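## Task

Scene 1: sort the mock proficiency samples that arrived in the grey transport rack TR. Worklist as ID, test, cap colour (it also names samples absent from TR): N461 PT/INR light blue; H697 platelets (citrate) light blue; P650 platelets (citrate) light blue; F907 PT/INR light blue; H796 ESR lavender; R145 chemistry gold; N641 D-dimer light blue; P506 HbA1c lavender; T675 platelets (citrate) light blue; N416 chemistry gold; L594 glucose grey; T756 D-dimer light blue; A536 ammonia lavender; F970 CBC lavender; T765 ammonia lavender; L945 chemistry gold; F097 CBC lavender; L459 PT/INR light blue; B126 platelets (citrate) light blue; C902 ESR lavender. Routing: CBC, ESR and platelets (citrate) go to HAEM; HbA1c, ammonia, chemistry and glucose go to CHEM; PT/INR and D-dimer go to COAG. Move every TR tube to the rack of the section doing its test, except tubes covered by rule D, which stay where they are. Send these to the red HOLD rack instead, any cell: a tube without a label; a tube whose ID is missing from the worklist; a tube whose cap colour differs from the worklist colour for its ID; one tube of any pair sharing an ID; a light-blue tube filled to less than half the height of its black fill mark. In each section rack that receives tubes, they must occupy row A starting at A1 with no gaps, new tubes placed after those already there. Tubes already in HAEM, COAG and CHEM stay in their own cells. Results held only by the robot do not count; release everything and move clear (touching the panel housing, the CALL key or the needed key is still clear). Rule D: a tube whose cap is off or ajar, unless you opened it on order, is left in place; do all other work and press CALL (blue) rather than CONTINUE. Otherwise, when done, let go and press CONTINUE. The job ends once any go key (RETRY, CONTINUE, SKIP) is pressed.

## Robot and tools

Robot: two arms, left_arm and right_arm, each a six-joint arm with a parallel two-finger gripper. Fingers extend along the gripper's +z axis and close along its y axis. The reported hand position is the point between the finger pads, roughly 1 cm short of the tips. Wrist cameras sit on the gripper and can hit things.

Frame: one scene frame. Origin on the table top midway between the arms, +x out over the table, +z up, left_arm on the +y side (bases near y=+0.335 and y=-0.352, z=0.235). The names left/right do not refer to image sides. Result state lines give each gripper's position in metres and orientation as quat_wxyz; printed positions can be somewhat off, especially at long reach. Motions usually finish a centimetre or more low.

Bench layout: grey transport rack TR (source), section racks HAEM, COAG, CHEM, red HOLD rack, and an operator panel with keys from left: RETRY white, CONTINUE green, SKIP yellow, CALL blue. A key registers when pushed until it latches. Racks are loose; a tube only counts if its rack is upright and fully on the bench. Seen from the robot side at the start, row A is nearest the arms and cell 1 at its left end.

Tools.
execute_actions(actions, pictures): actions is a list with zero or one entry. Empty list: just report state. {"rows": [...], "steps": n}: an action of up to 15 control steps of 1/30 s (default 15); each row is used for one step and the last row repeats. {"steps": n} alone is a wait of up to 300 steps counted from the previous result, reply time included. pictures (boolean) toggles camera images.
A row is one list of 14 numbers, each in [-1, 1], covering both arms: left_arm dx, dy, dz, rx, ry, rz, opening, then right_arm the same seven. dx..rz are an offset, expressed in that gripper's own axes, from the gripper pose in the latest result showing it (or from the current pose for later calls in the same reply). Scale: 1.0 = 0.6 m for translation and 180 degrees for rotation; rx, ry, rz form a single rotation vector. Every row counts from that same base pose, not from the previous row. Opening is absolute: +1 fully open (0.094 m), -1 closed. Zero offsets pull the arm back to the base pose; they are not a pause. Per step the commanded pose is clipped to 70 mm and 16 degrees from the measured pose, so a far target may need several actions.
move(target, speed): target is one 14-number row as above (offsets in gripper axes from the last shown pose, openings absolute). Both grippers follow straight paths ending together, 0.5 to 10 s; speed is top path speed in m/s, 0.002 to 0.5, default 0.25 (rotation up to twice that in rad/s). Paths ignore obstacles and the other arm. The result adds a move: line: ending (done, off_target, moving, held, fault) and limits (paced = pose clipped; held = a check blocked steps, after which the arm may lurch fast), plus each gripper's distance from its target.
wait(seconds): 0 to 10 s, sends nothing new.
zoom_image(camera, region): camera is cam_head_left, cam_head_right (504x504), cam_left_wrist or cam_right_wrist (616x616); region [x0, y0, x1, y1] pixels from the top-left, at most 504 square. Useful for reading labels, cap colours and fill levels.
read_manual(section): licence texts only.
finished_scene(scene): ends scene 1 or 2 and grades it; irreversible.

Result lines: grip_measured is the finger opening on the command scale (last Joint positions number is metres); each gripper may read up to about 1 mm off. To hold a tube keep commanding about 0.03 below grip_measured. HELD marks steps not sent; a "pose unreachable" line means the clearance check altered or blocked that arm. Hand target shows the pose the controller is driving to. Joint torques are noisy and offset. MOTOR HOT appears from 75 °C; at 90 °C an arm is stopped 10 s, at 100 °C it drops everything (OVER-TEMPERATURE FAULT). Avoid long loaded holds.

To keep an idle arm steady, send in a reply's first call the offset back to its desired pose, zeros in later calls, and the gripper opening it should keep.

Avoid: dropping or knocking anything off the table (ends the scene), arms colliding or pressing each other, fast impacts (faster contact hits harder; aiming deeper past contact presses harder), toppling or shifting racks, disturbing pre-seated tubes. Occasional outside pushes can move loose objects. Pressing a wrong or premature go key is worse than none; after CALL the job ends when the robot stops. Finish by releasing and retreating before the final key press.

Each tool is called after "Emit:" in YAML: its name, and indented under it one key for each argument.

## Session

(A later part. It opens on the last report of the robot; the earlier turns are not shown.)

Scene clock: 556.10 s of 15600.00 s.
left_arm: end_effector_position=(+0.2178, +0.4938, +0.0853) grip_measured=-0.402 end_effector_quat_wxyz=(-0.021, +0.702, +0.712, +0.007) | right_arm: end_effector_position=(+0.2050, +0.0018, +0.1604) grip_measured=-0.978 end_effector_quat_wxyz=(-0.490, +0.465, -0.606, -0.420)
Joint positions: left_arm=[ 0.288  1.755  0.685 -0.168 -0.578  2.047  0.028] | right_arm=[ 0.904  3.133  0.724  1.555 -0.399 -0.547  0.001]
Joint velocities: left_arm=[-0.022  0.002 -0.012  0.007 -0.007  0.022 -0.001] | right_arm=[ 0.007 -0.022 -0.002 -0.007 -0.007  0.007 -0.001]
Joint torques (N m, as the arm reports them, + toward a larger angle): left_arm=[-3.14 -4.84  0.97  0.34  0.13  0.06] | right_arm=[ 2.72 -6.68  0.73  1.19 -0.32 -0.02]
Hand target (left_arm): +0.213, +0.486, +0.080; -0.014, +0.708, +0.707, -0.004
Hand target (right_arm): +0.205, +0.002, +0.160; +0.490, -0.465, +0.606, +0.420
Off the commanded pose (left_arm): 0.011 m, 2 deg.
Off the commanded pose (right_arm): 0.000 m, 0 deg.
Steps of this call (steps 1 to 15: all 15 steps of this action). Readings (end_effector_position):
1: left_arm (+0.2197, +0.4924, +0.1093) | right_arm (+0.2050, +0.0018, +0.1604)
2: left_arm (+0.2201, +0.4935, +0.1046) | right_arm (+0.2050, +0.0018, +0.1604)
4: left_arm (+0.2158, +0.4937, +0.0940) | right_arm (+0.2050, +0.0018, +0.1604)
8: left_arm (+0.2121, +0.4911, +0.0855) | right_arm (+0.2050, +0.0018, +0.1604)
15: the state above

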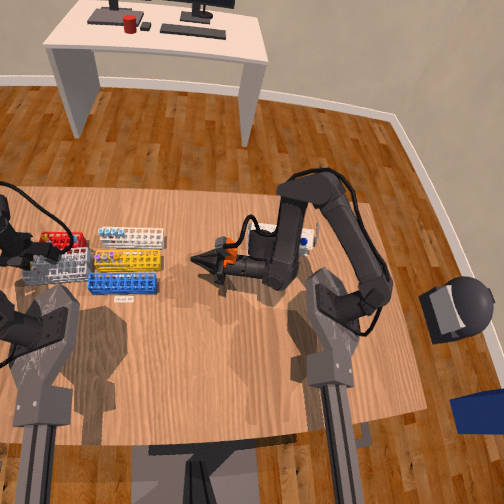

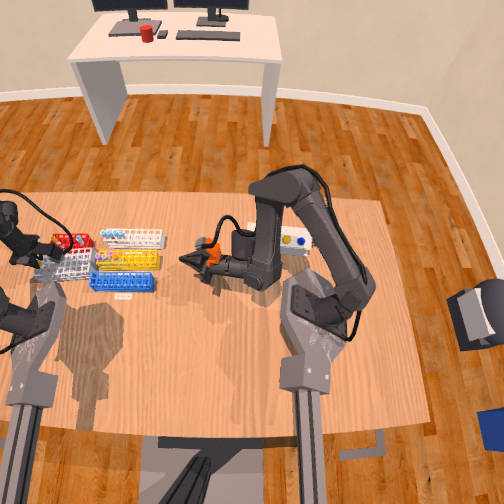

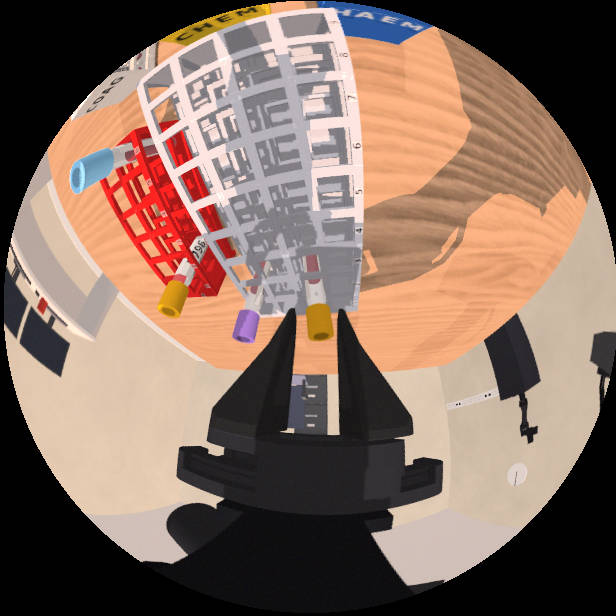

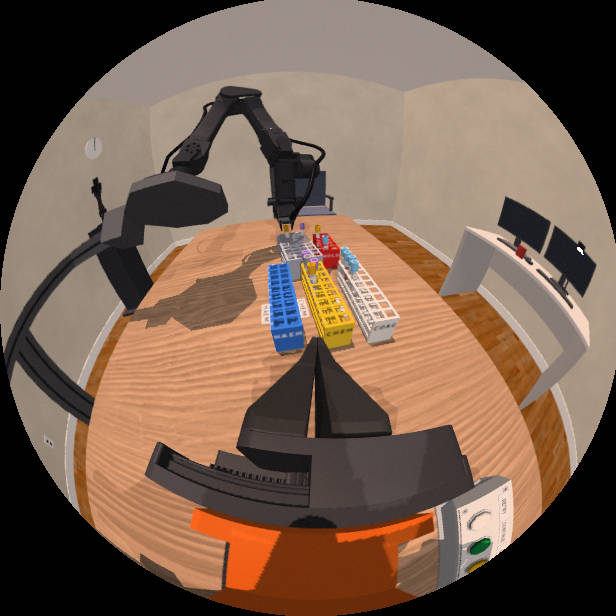

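Emit:
execute_actions:
  actions:
    - {"rows":[[-0.012,-0.003,0.015,-0.002,-0.004,0,-0.5,0,0,0,0,0,0,-1]],"steps":12}
  pictures: false

Emit:
execute_actions:
  actions:
    - {"rows":[[0,0,0,0,0,0,-0.73,0,0,0,0,0,0,-1]],"steps":10}
  pictures: false

Emit:
move:
  target: [0,0.004,-0.175,0,-0.008,0,-0.73,0,0,0,0,0,0,-1]
  speed: 0.12

Emit:
move:
  target: [-0.46,0.07,-0.075,0,0,-0.85,-0.73,0,0,0,0,0,0,-1]
  speed: 0.5

Emit:
zoom_image:
  camera: "cam_right_wrist"
  region: [270,170,370,270]

Scene clock: 563.83 s of 15600.00 s.
left_arm: end_effector_position=(+0.2249, +0.4975, +0.0850) grip_measured=-0.498 end_effector_quat_wxyz=(-0.016, +0.695, +0.718, +0.024) | right_arm: end_effector_position=(+0.2050, +0.0018, +0.1604) grip_measured=-0.978 end_effector_quat_wxyz=(-0.490, +0.465, -0.606, -0.420)
Joint positions: left_arm=[ 0.288  1.755  0.68  -0.122 -0.578  2.05   0.024] | right_arm=[ 0.904  3.133  0.724  1.555 -0.399 -0.547  0.001]
Joint velocities: left_arm=[ 0.007  0.017 -0.002 -0.037  0.007  0.022 -0.   ] | right_arm=[ 0.012  0.002 -0.017 -0.037 -0.051 -0.007  0.   ]
Joint torques (N m, as the arm reports them, + toward a larger angle): left_arm=[-2.91 -4.11  0.74  0.44  0.11  0.01] | right_arm=[ 2.76 -6.64  0.71  1.18 -0.35 -0.02]
Hand target (left_arm): +0.215, +0.487, +0.077; -0.014, +0.702, +0.712, +0.005
Hand target (right_arm): +0.205, +0.002, +0.160; +0.490, -0.465, +0.606, +0.420
Off the commanded pose (left_arm): 0.016 m, 2 deg.
Off the commanded pose (right_arm): 0.000 m, 0 deg.
Steps of this call (steps 1 to 90: nothing new was sent; then 4.33 s passed at rest; steps 91 to 102: all 12 steps of this action). Readings (end_effector_position):
91: left_arm (+0.2196, +0.4948, +0.0852) | right_arm (+0.2050, +0.0018, +0.1604)
92: left_arm (+0.2205, +0.4951, +0.0851) | right_arm (+0.2050, +0.0018, +0.1604)
94: left_arm (+0.2218, +0.4958, +0.0849) | right_arm (+0.2050, +0.0018, +0.1604)
98: left_arm (+0.2239, +0.4969, +0.0850) | right_arm (+0.2050, +0.0018, +0.1604)
102: the state above

Scene clock: 564.17 s of 15600.00 s.
left_arm: end_effector_position=(+0.2248, +0.4975, +0.0850) grip_measured=-0.709 end_effector_quat_wxyz=(-0.016, +0.695, +0.718, +0.024) | right_arm: end_effector_position=(+0.2050, +0.0018, +0.1604) grip_measured=-0.978 end_effector_quat_wxyz=(-0.490, +0.465, -0.606, -0.420)
Joint positions: left_arm=[ 0.288  1.755  0.68  -0.122 -0.578  2.05   0.014] | right_arm=[ 0.904  3.133  0.724  1.555 -0.399 -0.547  0.001]
Joint velocities: left_arm=[ 0.007 -0.017  0.012 -0.051 -0.081 -0.051  0.   ] | right_arm=[ 0.002  0.002 -0.002 -0.037  0.022  0.051 -0.   ]
Joint torques (N m, as the arm reports them, + toward a larger angle): left_arm=[-3.37 -6.05  2.01  0.36 -0.06 -0.05] | right_arm=[ 2.72 -6.57  0.73  1.2  -0.29 -0.05]
Hand target (left_arm): +0.225, +0.497, +0.085; -0.016, +0.695, +0.718, +0.024
Hand target (right_arm): +0.205, +0.002, +0.160; +0.490, -0.465, +0.606, +0.420
Off the commanded pose (left_arm): 0.000 m, 0 deg.
Off the commanded pose (right_arm): 0.000 m, 0 deg.
Steps of this call (steps 1 to 10: all 10 steps of this action). Readings (end_effector_position):
1: left_arm (+0.2249, +0.4975, +0.0850) | right_arm (+0.2050, +0.0018, +0.1604)
2: left_arm (+0.2248, +0.4975, +0.0850) | right_arm (+0.2050, +0.0018, +0.1604)
4: left_arm (+0.2248, +0.4975, +0.0850) | right_arm (+0.2050, +0.0018, +0.1604)
8: left_arm (+0.2248, +0.4975, +0.0850) | right_arm (+0.2050, +0.0018, +0.1604)
10: the state above

Scene clock: 565.93 s of 15600.00 s.
left_arm: end_effector_position=(+0.2226, +0.4907, +0.1814) grip_measured=-0.709 end_effector_quat_wxyz=(-0.011, +0.695, +0.719, +0.009) | right_arm: end_effector_position=(+0.2050, +0.0018, +0.1604) grip_measured=-0.978 end_effector_quat_wxyz=(-0.490, +0.465, -0.606, -0.420)
Joint positions: left_arm=[ 0.077  1.494  0.805 -0.675 -0.617  1.787  0.014] | right_arm=[ 0.904  3.133  0.724  1.555 -0.399 -0.547  0.001]
Joint velocities: left_arm=[ 0.002 -0.012  0.002  0.007  0.066  0.037 -0.001] | right_arm=[ 0.012  0.007 -0.002 -0.051 -0.022 -0.095  0.   ]
Joint torques (N m, as the arm reports them, + toward a larger angle): left_arm=[-4.46 -6.17  5.03  0.01 -0.08 -0.03] | right_arm=[ 2.83 -6.63  0.7   1.21 -0.34 -0.01]
Hand target (left_arm): +0.227, +0.492, +0.190; -0.005, +0.695, +0.719, +0.016
Hand target (right_arm): +0.205, +0.002, +0.160; +0.490, -0.465, +0.606, +0.420
Off the commanded pose (left_arm): 0.009 m, 1 deg.
Off the commanded pose (right_arm): 0.000 m, 0 deg.
move: done

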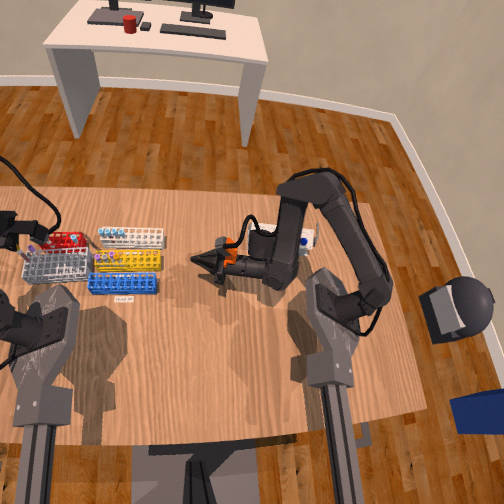

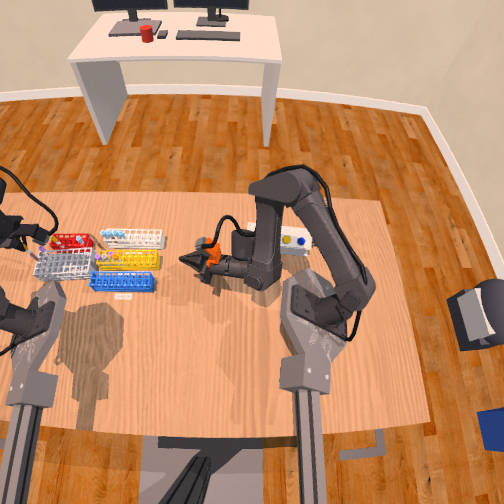

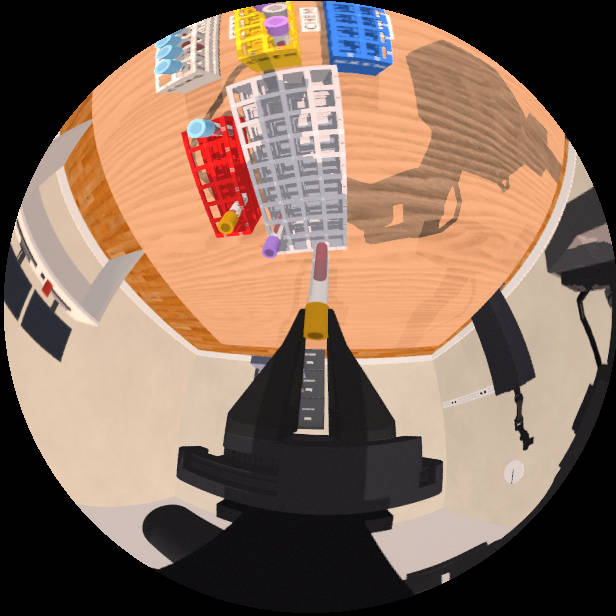

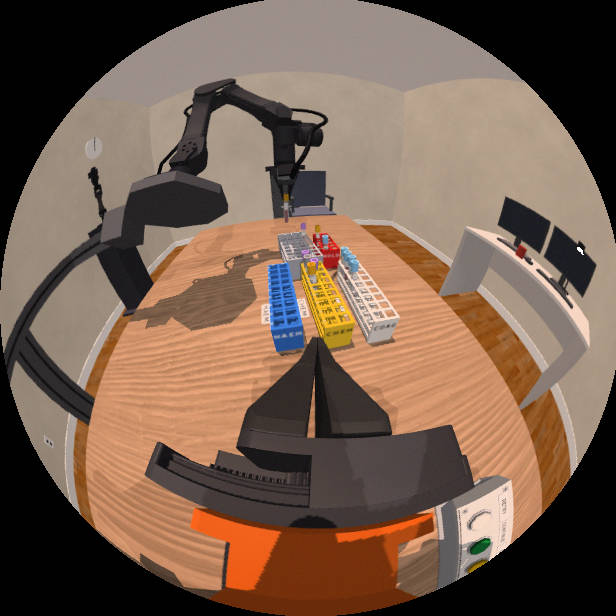

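Scene clock: 569.37 s of 15600.00 s.
left_arm: end_effector_position=(+0.2724, +0.2147, +0.2191) grip_measured=-0.709 end_effector_quat_wxyz=(+0.005, -0.544, +0.839, -0.001) | right_arm: end_effector_position=(+0.2050, +0.0018, +0.1604) grip_measured=-0.978 end_effector_quat_wxyz=(-0.490, +0.465, -0.606, -0.420)
Joint positions: left_arm=[-0.719  2.268  1.265 -0.893 -0.544 -1.848  0.014] | right_arm=[ 0.904  3.133  0.724  1.555 -0.399 -0.547  0.001]
Joint velocities: left_arm=[-0.002 -0.007 -0.007  0.037  0.037 -0.066 -0.   ] | right_arm=[-0.022  0.002  0.002 -0.051 -0.007 -0.051 -0.   ]
Joint torques (N m, as the arm reports them, + toward a larger angle): left_arm=[-6.72 -5.91  5.64 -0.04 -0.05 -0.04] | right_arm=[ 2.82 -6.73  0.77  1.18 -0.32 -0.01]
Hand target (left_arm): +0.269, +0.211, +0.220; +0.005, -0.537, +0.843, +0.007
Hand target (right_arm): +0.205, +0.002, +0.160; +0.490, -0.465, +0.606, +0.420
Off the commanded pose (left_arm): 0.002 m, 2 deg.
Off the commanded pose (right_arm): 0.000 m, 0 deg.
move: done

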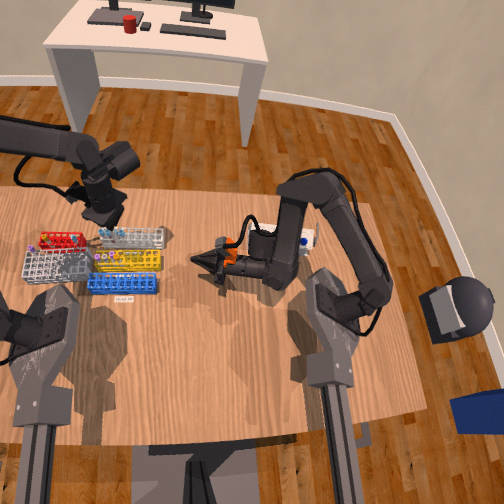

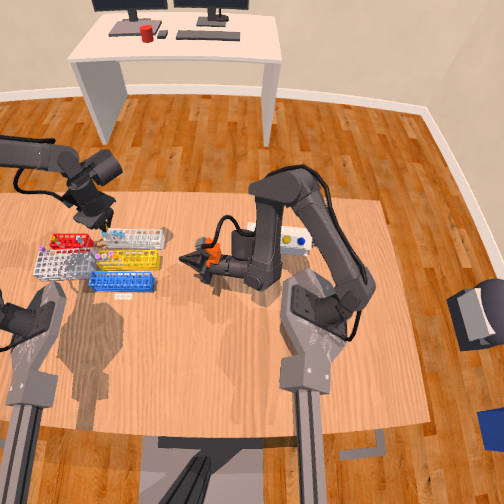

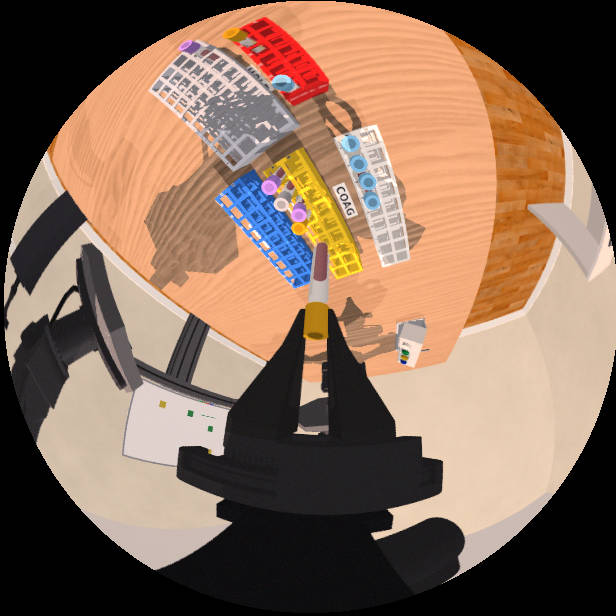

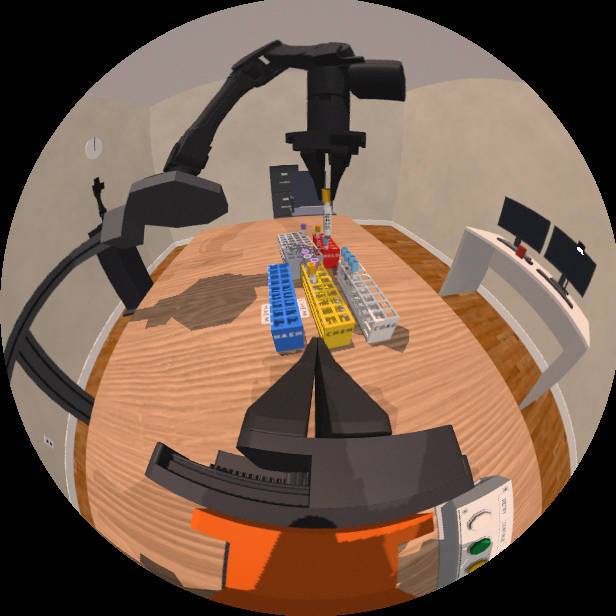

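Region (270, 170, 370, 270) of cam_right_wrist's 616x616 image, scaled by 5.040, with more detail than that image has.

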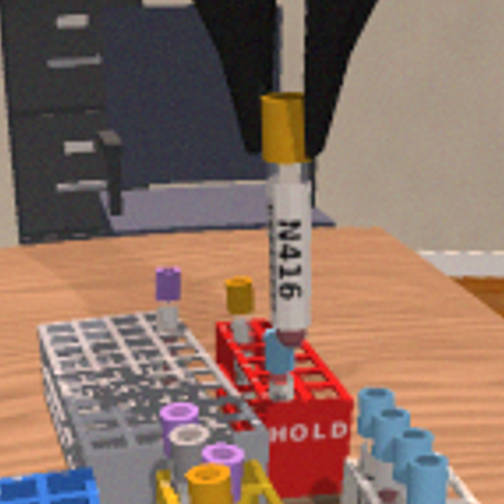

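Emit:
move:
  target: [0.033,0.016,0.01,0,0,0.866,-0.73,0,0,0,0,0,0,-1]
  speed: 0.5

Emit:
move:
  target: [-0.005,-0.008,0.09,-0.016,0.022,0,-0.73,0,0,0,0,0,0,-1]
  speed: 0.08

Emit:
zoom_image:
  camera: "cam_left_wrist"
  region: [240,200,400,360]

Scene clock: 578.17 s of 15600.00 s.
left_arm: end_effector_position=(+0.2638, +0.2088, +0.2182) grip_measured=-0.709 end_effector_quat_wxyz=(+0.005, +0.695, +0.719, +0.010) | right_arm: end_effector_position=(+0.2050, +0.0018, +0.1604) grip_measured=-0.978 end_effector_quat_wxyz=(-0.490, +0.465, -0.606, -0.420)
Joint positions: left_arm=[-0.747  2.268  1.236 -0.873 -0.544  0.814  0.014] | right_arm=[ 0.904  3.133  0.724  1.555 -0.399 -0.547  0.001]
Joint velocities: left_arm=[-0.012 -0.007  0.007  0.022  0.022 -0.007 -0.001] | right_arm=[-0.002 -0.002  0.007  0.081 -0.037 -0.007 -0.   ]
Joint torques (N m, as the arm reports them, + toward a larger angle): left_arm=[-6.48 -5.81  3.42  0.47  0.11  0.04] | right_arm=[ 2.81 -6.72  0.69  1.2  -0.33  0.  ]
Hand target (left_arm): +0.255, +0.201, +0.213; +0.002, +0.707, +0.708, +0.005
Hand target (right_arm): +0.205, +0.002, +0.160; +0.490, -0.465, +0.606, +0.420
Off the commanded pose (left_arm): 0.013 m, 2 deg.
Off the commanded pose (right_arm): 0.000 m, 0 deg.
After step 90, 2.37 s passed at rest.
move: off_target (left_arm)

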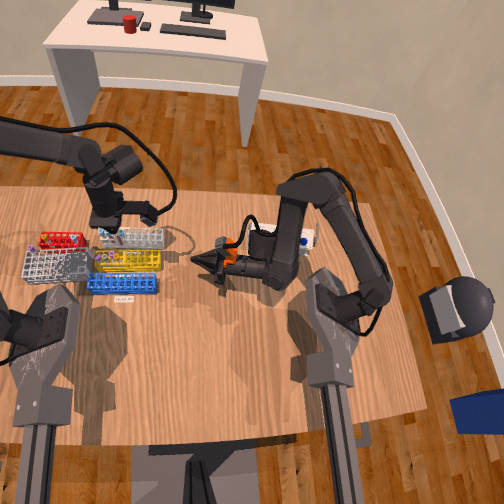

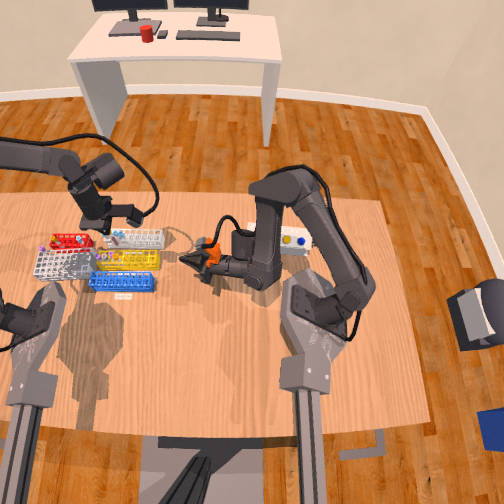

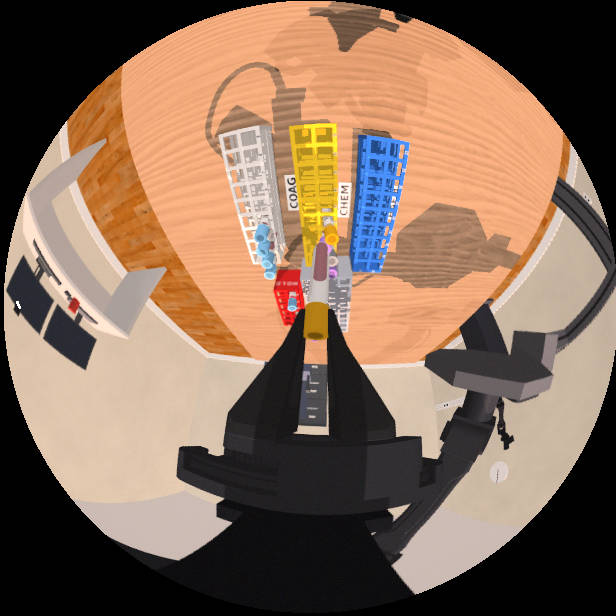

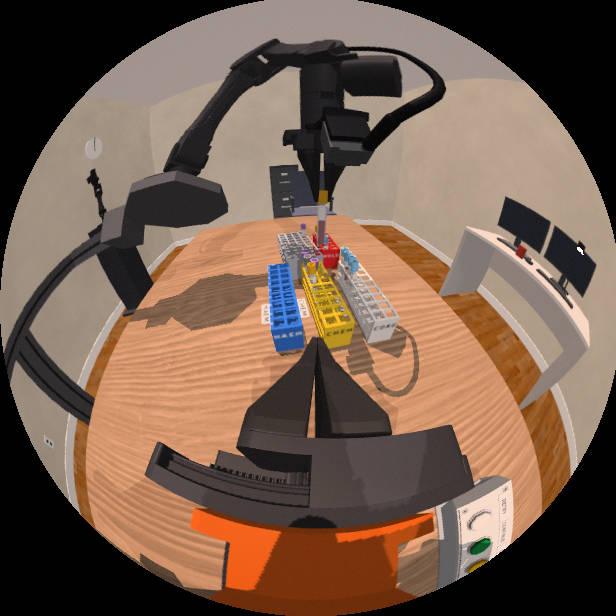

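Scene clock: 579.40 s of 15600.00 s.
left_arm: end_effector_position=(+0.2629, +0.2055, +0.1713) grip_measured=-0.709 end_effector_quat_wxyz=(+0.003, +0.691, +0.721, +0.050) | right_arm: end_effector_position=(+0.2050, +0.0018, +0.1604) grip_measured=-0.978 end_effector_quat_wxyz=(-0.490, +0.465, -0.606, -0.420)
Joint positions: left_arm=[-0.72   2.367  1.151 -0.669 -0.633  0.838  0.014] | right_arm=[ 0.904  3.133  0.724  1.555 -0.399 -0.547  0.001]
Joint velocities: left_arm=[-0.002 -0.007 -0.012  0.022 -0.095  0.007 -0.001] | right_arm=[-0.002 -0.012 -0.002  0.007  0.081 -0.066  0.   ]
Joint torques (N m, as the arm reports them, + toward a larger angle): left_arm=[-5.08 -6.52  2.95  0.49 -0.14  0.04] | right_arm=[ 2.81 -6.79  0.69  1.19 -0.32 -0.01]
Hand target (left_arm): +0.259, +0.206, +0.164; -0.002, +0.694, +0.718, +0.052
Hand target (right_arm): +0.205, +0.002, +0.160; +0.490, -0.465, +0.606, +0.420
Off the commanded pose (left_arm): 0.008 m, 1 deg.
Off the commanded pose (right_arm): 0.000 m, 0 deg.
move: done

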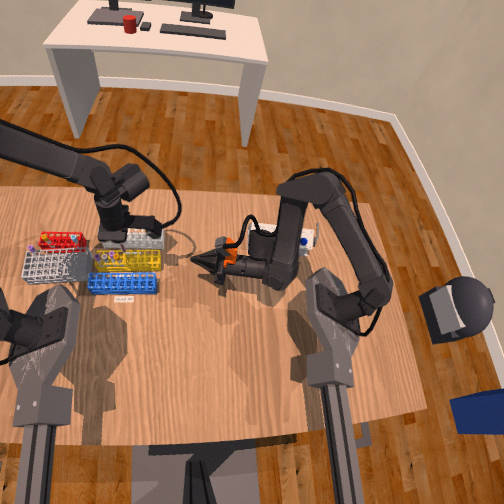

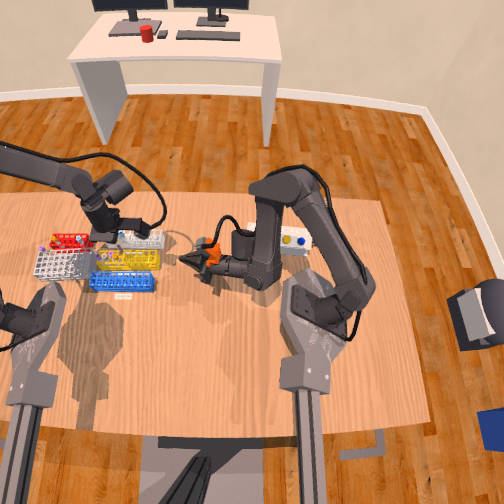

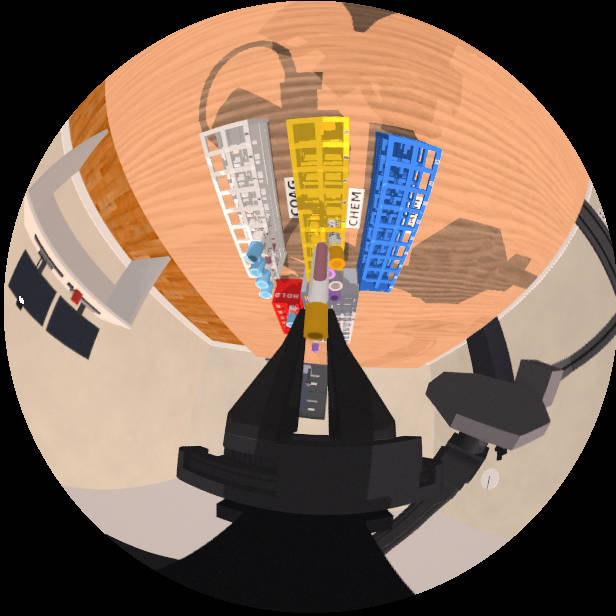

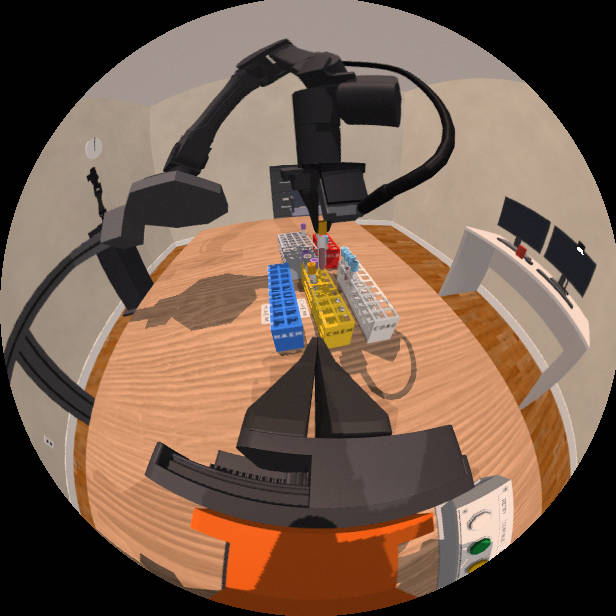

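Region (240, 200, 400, 360) of cam_left_wrist's 616x616 image, scaled by 3.150, with more detail than that image has.

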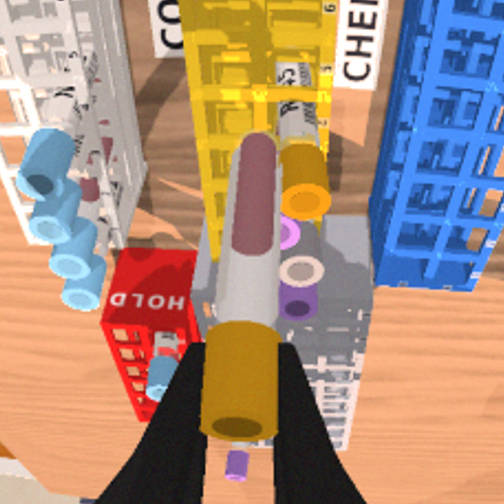

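Emit:
execute_actions:
  actions:
    - {"rows":[[-0.009,-0.021,0.052,0.005,0,0.012,-0.73,0,0,0,0,0,0,-1]]}

Emit:
zoom_image:
  camera: "cam_left_wrist"
  region: [240,200,400,360]

Scene clock: 582.30 s of 15600.00 s.
left_arm: end_effector_position=(+0.2541, +0.2038, +0.1433) grip_measured=-0.709 end_effector_quat_wxyz=(-0.004, +0.703, +0.710, +0.045) | right_arm: end_effector_position=(+0.2050, +0.0018, +0.1604) grip_measured=-0.978 end_effector_quat_wxyz=(-0.490, +0.465, -0.606, -0.420)
Joint positions: left_arm=[-0.69   2.424  1.107 -0.566 -0.634  0.894  0.014] | right_arm=[ 0.904  3.133  0.724  1.555 -0.399 -0.547  0.001]
Joint velocities: left_arm=[ 0.002 -0.017 -0.002  0.051 -0.066  0.007  0.   ] | right_arm=[ 0.022  0.007  0.012  0.022 -0.022 -0.007 -0.001]
Joint torques (N m, as the arm reports them, + toward a larger angle): left_arm=[-5.31 -7.02  2.91  0.4  -0.08  0.05] | right_arm=[ 2.81 -6.73  0.64  1.21 -0.32 -0.01]
Hand target (left_arm): +0.252, +0.202, +0.139; -0.004, +0.705, +0.708, +0.045
Hand target (right_arm): +0.205, +0.002, +0.160; +0.490, -0.465, +0.606, +0.420
Off the commanded pose (left_arm): 0.005 m, 0 deg.
Off the commanded pose (right_arm): 0.000 m, 0 deg.
Steps of this call (steps 1 to 72: nothing new was sent; steps 73 to 87: all 15 steps of this action). Readings (end_effector_position):
73: left_arm (+0.2631, +0.2048, +0.1693) | right_arm (+0.2050, +0.0018, +0.1604)
74: left_arm (+0.2629, +0.2039, +0.1658) | right_arm (+0.2050, +0.0018, +0.1604)
76: left_arm (+0.2587, +0.2045, +0.1562) | right_arm (+0.2050, +0.0018, +0.1604)
80: left_arm (+0.2510, +0.2065, +0.1439) | right_arm (+0.2050, +0.0018, +0.1604)
87: the state above

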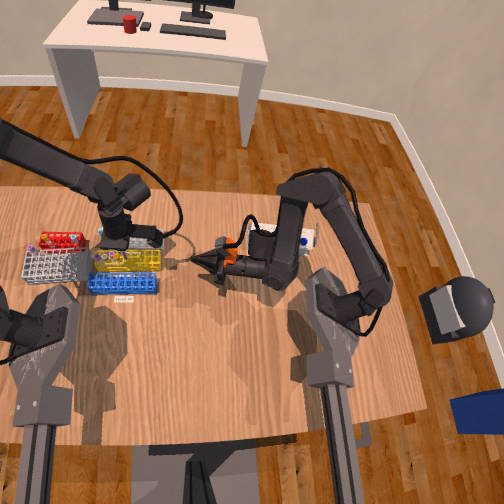

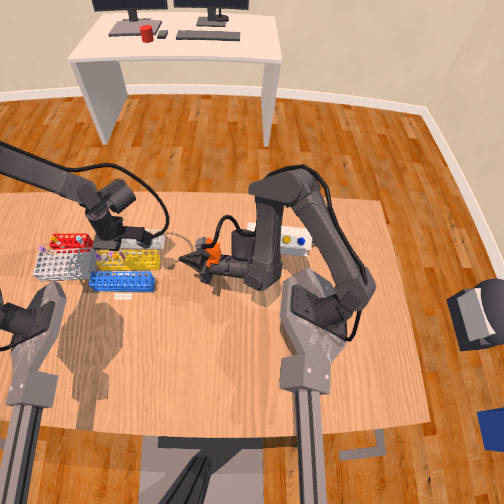

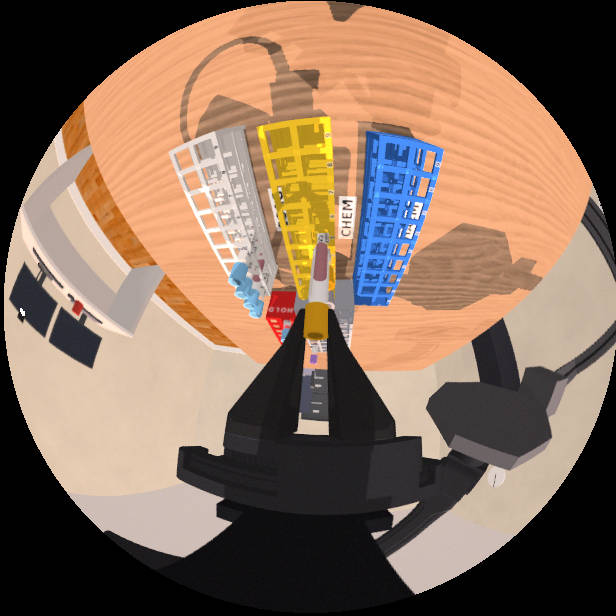

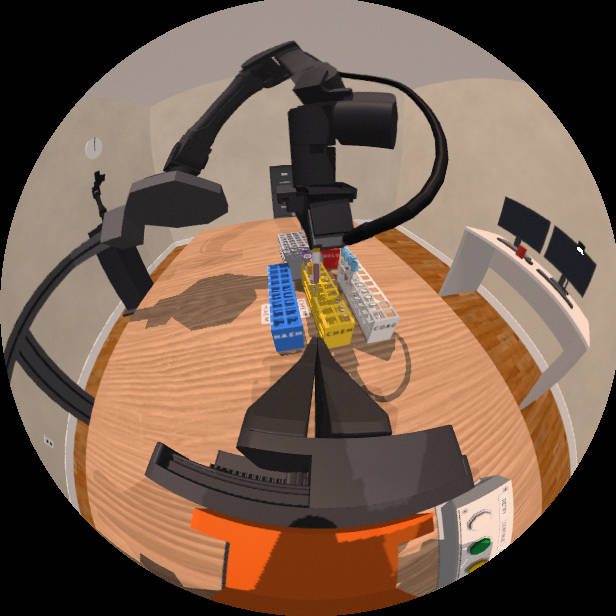

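Region (240, 200, 400, 360) of cam_left_wrist's 616x616 image, scaled by 3.150, with more detail than that image has.

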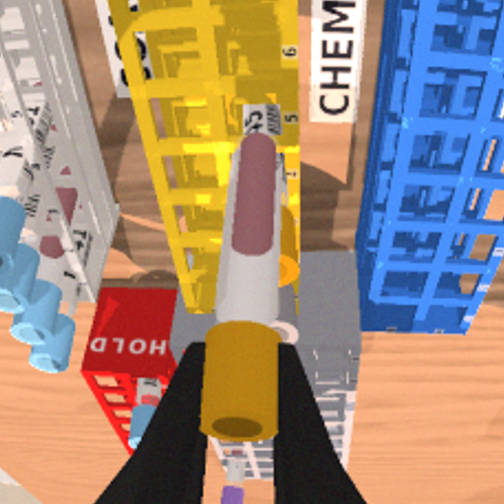

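Emit:
execute_actions:
  actions:
    - {"rows":[[-0.009,-0.007,0.039,0.001,0,0.004,-0.73,0,0,0,0,0,0,-1]]}

Scene clock: 584.93 s of 15600.00 s.
left_arm: end_effector_position=(+0.2571, +0.1996, +0.1265) grip_measured=-0.709 end_effector_quat_wxyz=(-0.001, +0.703, +0.710, +0.044) | right_arm: end_effector_position=(+0.2050, +0.0018, +0.1604) grip_measured=-0.978 end_effector_quat_wxyz=(-0.490, +0.465, -0.606, -0.420)
Joint positions: left_arm=[-0.665  2.47   1.107 -0.494 -0.638  0.93   0.014] | right_arm=[ 0.904  3.133  0.724  1.555 -0.399 -0.547  0.001]
Joint velocities: left_arm=[-0.002 -0.002 -0.012  0.007 -0.022  0.037  0.   ] | right_arm=[-0.012 -0.017  0.002  0.037  0.022  0.095  0.001]
Joint torques (N m, as the arm reports them, + toward a larger angle): left_arm=[-5.27 -6.81  2.05  0.5  -0.12  0.05] | right_arm=[ 2.75 -6.66  0.75  1.2  -0.32 -0.02]
Hand target (left_arm): +0.251, +0.200, +0.120; -0.006, +0.707, +0.706, +0.044
Hand target (right_arm): +0.205, +0.002, +0.160; +0.490, -0.465, +0.606, +0.420
Off the commanded pose (left_arm): 0.009 m, 1 deg.
Off the commanded pose (right_arm): 0.000 m, 0 deg.
Steps of this call (steps 1 to 64: nothing new was sent; steps 65 to 79: all 15 steps of this action). Readings (end_effector_position):
65: left_arm (+0.2555, +0.2024, +0.1421) | right_arm (+0.2050, +0.0018, +0.1604)
66: left_arm (+0.2566, +0.2012, +0.1397) | right_arm (+0.2050, +0.0018, +0.1604)
68: left_arm (+0.2563, +0.2003, +0.1332) | right_arm (+0.2050, +0.0018, +0.1604)
72: left_arm (+0.2552, +0.2006, +0.1265) | right_arm (+0.2050, +0.0018, +0.1604)
79: the state above

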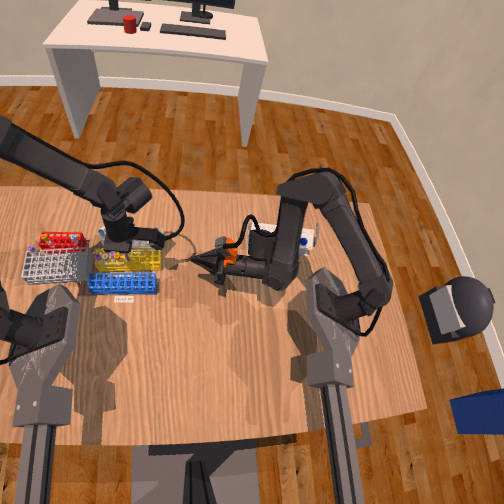

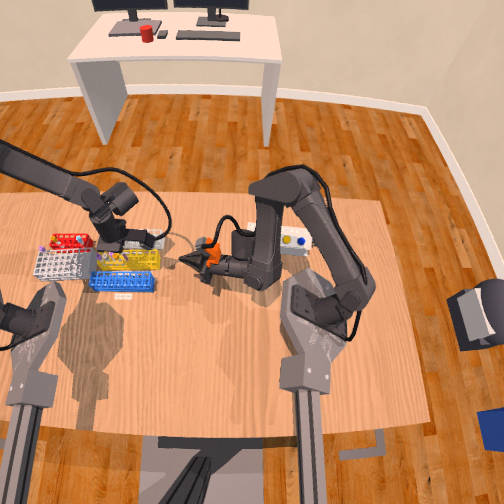

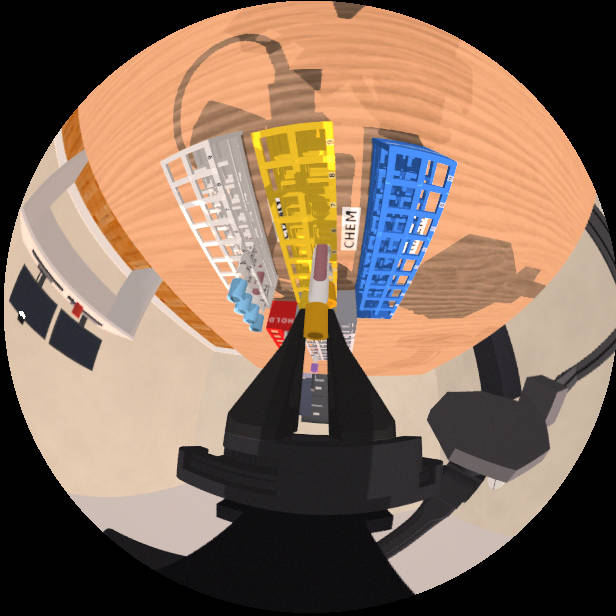

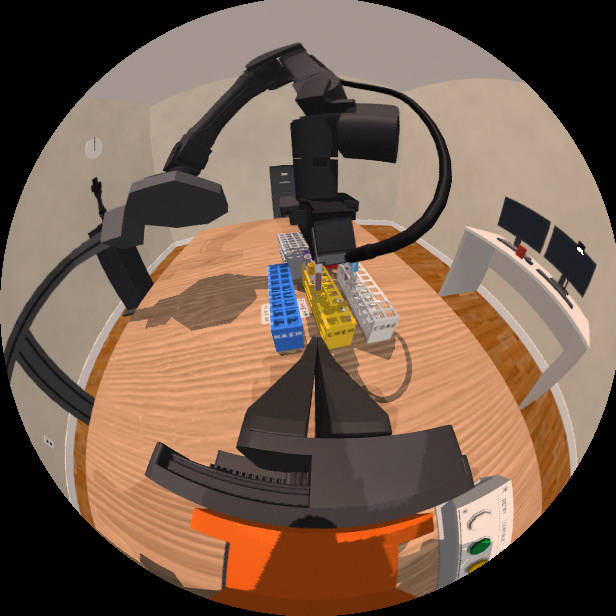

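Emit:
execute_actions:
  actions:
    - {"rows":[[-0.002,-0.012,0.041,0.002,0,0.004,-0.73,0,0,0,0,0,0,-1]]}
  pictures: false

Emit:
execute_actions:
  actions:
    - {"rows":[[-0.003,-0.013,0.041,0.002,0,0.004,-0.73,0,0,0,0,0,0,-1]]}

Scene clock: 588.33 s of 15600.00 s.
left_arm: end_effector_position=(+0.2565, +0.2002, +0.1077) grip_measured=-0.709 end_effector_quat_wxyz=(+0.001, +0.703, +0.710, +0.041) | right_arm: end_effector_position=(+0.2050, +0.0018, +0.1604) grip_measured=-0.978 end_effector_quat_wxyz=(-0.490, +0.465, -0.606, -0.420)
Joint positions: left_arm=[-0.63   2.508  1.086 -0.407 -0.642  0.973  0.014] | right_arm=[ 0.904  3.133  0.724  1.555 -0.399 -0.547  0.001]
Joint velocities: left_arm=[-0.007 -0.007 -0.002 -0.007  0.007 -0.007  0.   ] | right_arm=[-0.002 -0.007 -0.012  0.022 -0.007 -0.081 -0.002]
Joint torques (N m, as the arm reports them, + toward a larger angle): left_arm=[-5.44 -6.81  1.95  0.46 -0.13  0.06] | right_arm=[ 2.7  -6.67  0.63  1.19 -0.32 -0.02]
Hand target (left_arm): +0.251, +0.200, +0.102; -0.004, +0.708, +0.705, +0.042
Hand target (right_arm): +0.205, +0.002, +0.160; +0.490, -0.465, +0.606, +0.420
Off the commanded pose (left_arm): 0.008 m, 1 deg.
Off the commanded pose (right_arm): 0.000 m, 0 deg.
Steps of this call (steps 1 to 87: nothing new was sent; steps 88 to 102: all 15 steps of this action). Readings (end_effector_position):
88: left_arm (+0.2576, +0.1992, +0.1251) | right_arm (+0.2050, +0.0018, +0.1604)
89: left_arm (+0.2581, +0.1990, +0.1225) | right_arm (+0.2050, +0.0018, +0.1604)
91: left_arm (+0.2567, +0.2000, +0.1156) | right_arm (+0.2050, +0.0018, +0.1604)
95: left_arm (+0.2538, +0.2020, +0.1077) | right_arm (+0.2050, +0.0018, +0.1604)
102: the state above

Scene clock: 588.83 s of 15600.00 s.
left_arm: end_effector_position=(+0.2557, +0.1999, +0.0886) grip_measured=-0.709 end_effector_quat_wxyz=(+0.003, +0.703, +0.710, +0.039) | right_arm: end_effector_position=(+0.2050, +0.0018, +0.1604) grip_measured=-0.978 end_effector_quat_wxyz=(-0.490, +0.465, -0.606, -0.420)
Joint positions: left_arm=[-0.596  2.551  1.071 -0.322 -0.645  1.015  0.014] | right_arm=[ 0.904  3.133  0.724  1.555 -0.399 -0.547  0.001]
Joint velocities: left_arm=[-0.027  0.007  0.012  0.037 -0.022  0.022 -0.001] | right_arm=[-0.002  0.012 -0.002  0.007 -0.066 -0.051  0.001]
Joint torques (N m, as the arm reports them, + toward a larger angle): left_arm=[-5.65 -6.82  1.75  0.48 -0.1   0.07] | right_arm=[ 2.89 -6.68  0.64  1.2  -0.32  0.  ]
Hand target (left_arm): +0.250, +0.200, +0.083; -0.002, +0.708, +0.705, +0.039
Hand target (right_arm): +0.205, +0.002, +0.160; +0.490, -0.465, +0.606, +0.420
Off the commanded pose (left_arm): 0.008 m, 1 deg.
Off the commanded pose (right_arm): 0.000 m, 0 deg.
Steps of this call (steps 1 to 15: all 15 steps of this action). Readings (end_effector_position):
1: left_arm (+0.2568, +0.1998, +0.1061) | right_arm (+0.2050, +0.0018, +0.1604)
2: left_arm (+0.2577, +0.1989, +0.1037) | right_arm (+0.2050, +0.0018, +0.1604)
4: left_arm (+0.2564, +0.1997, +0.0966) | right_arm (+0.2050, +0.0018, +0.1604)
8: left_arm (+0.2530, +0.2016, +0.0887) | right_arm (+0.2050, +0.0018, +0.1604)
15: the state above

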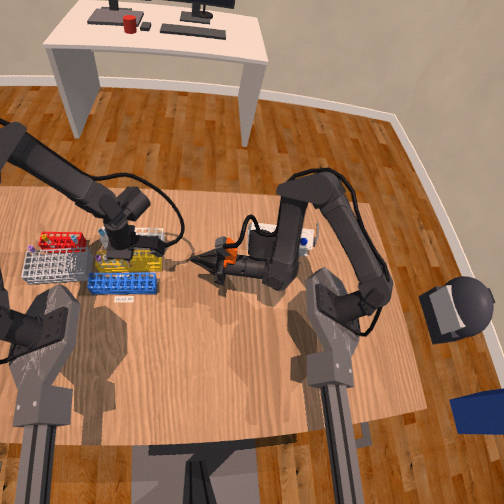

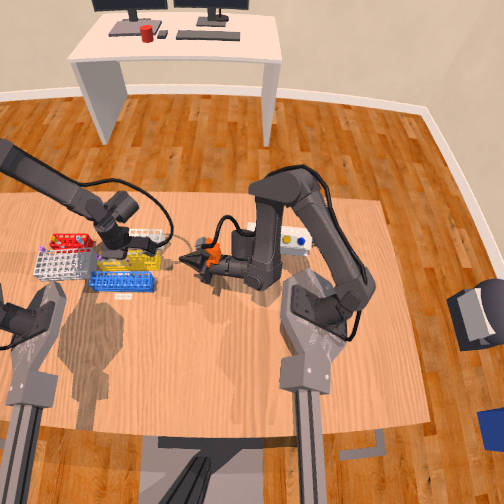

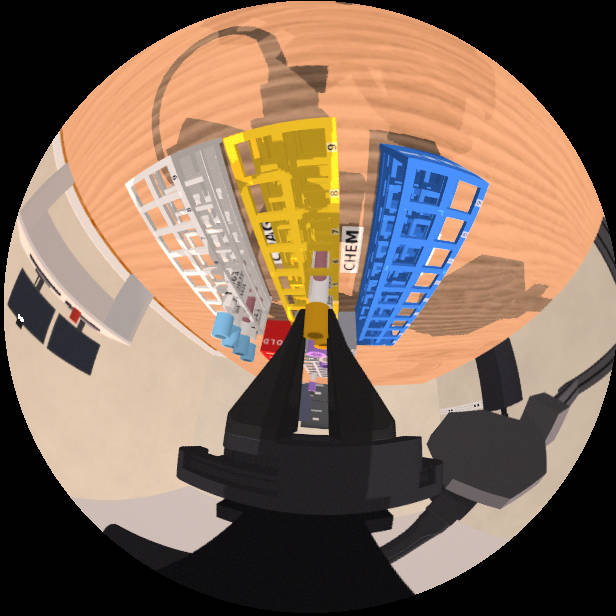

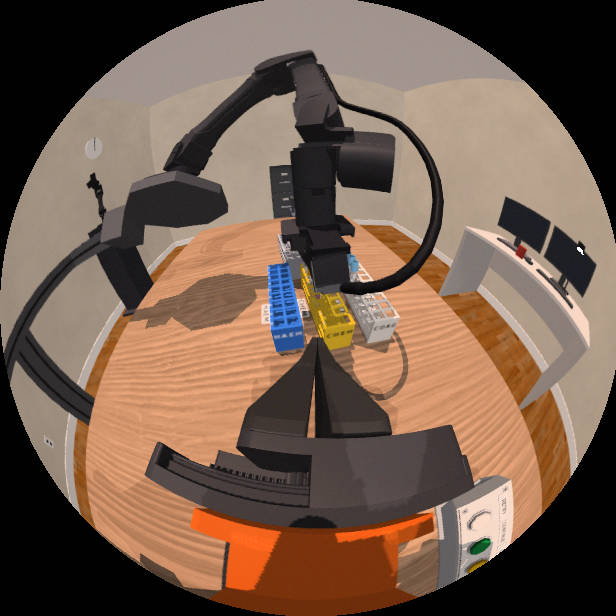

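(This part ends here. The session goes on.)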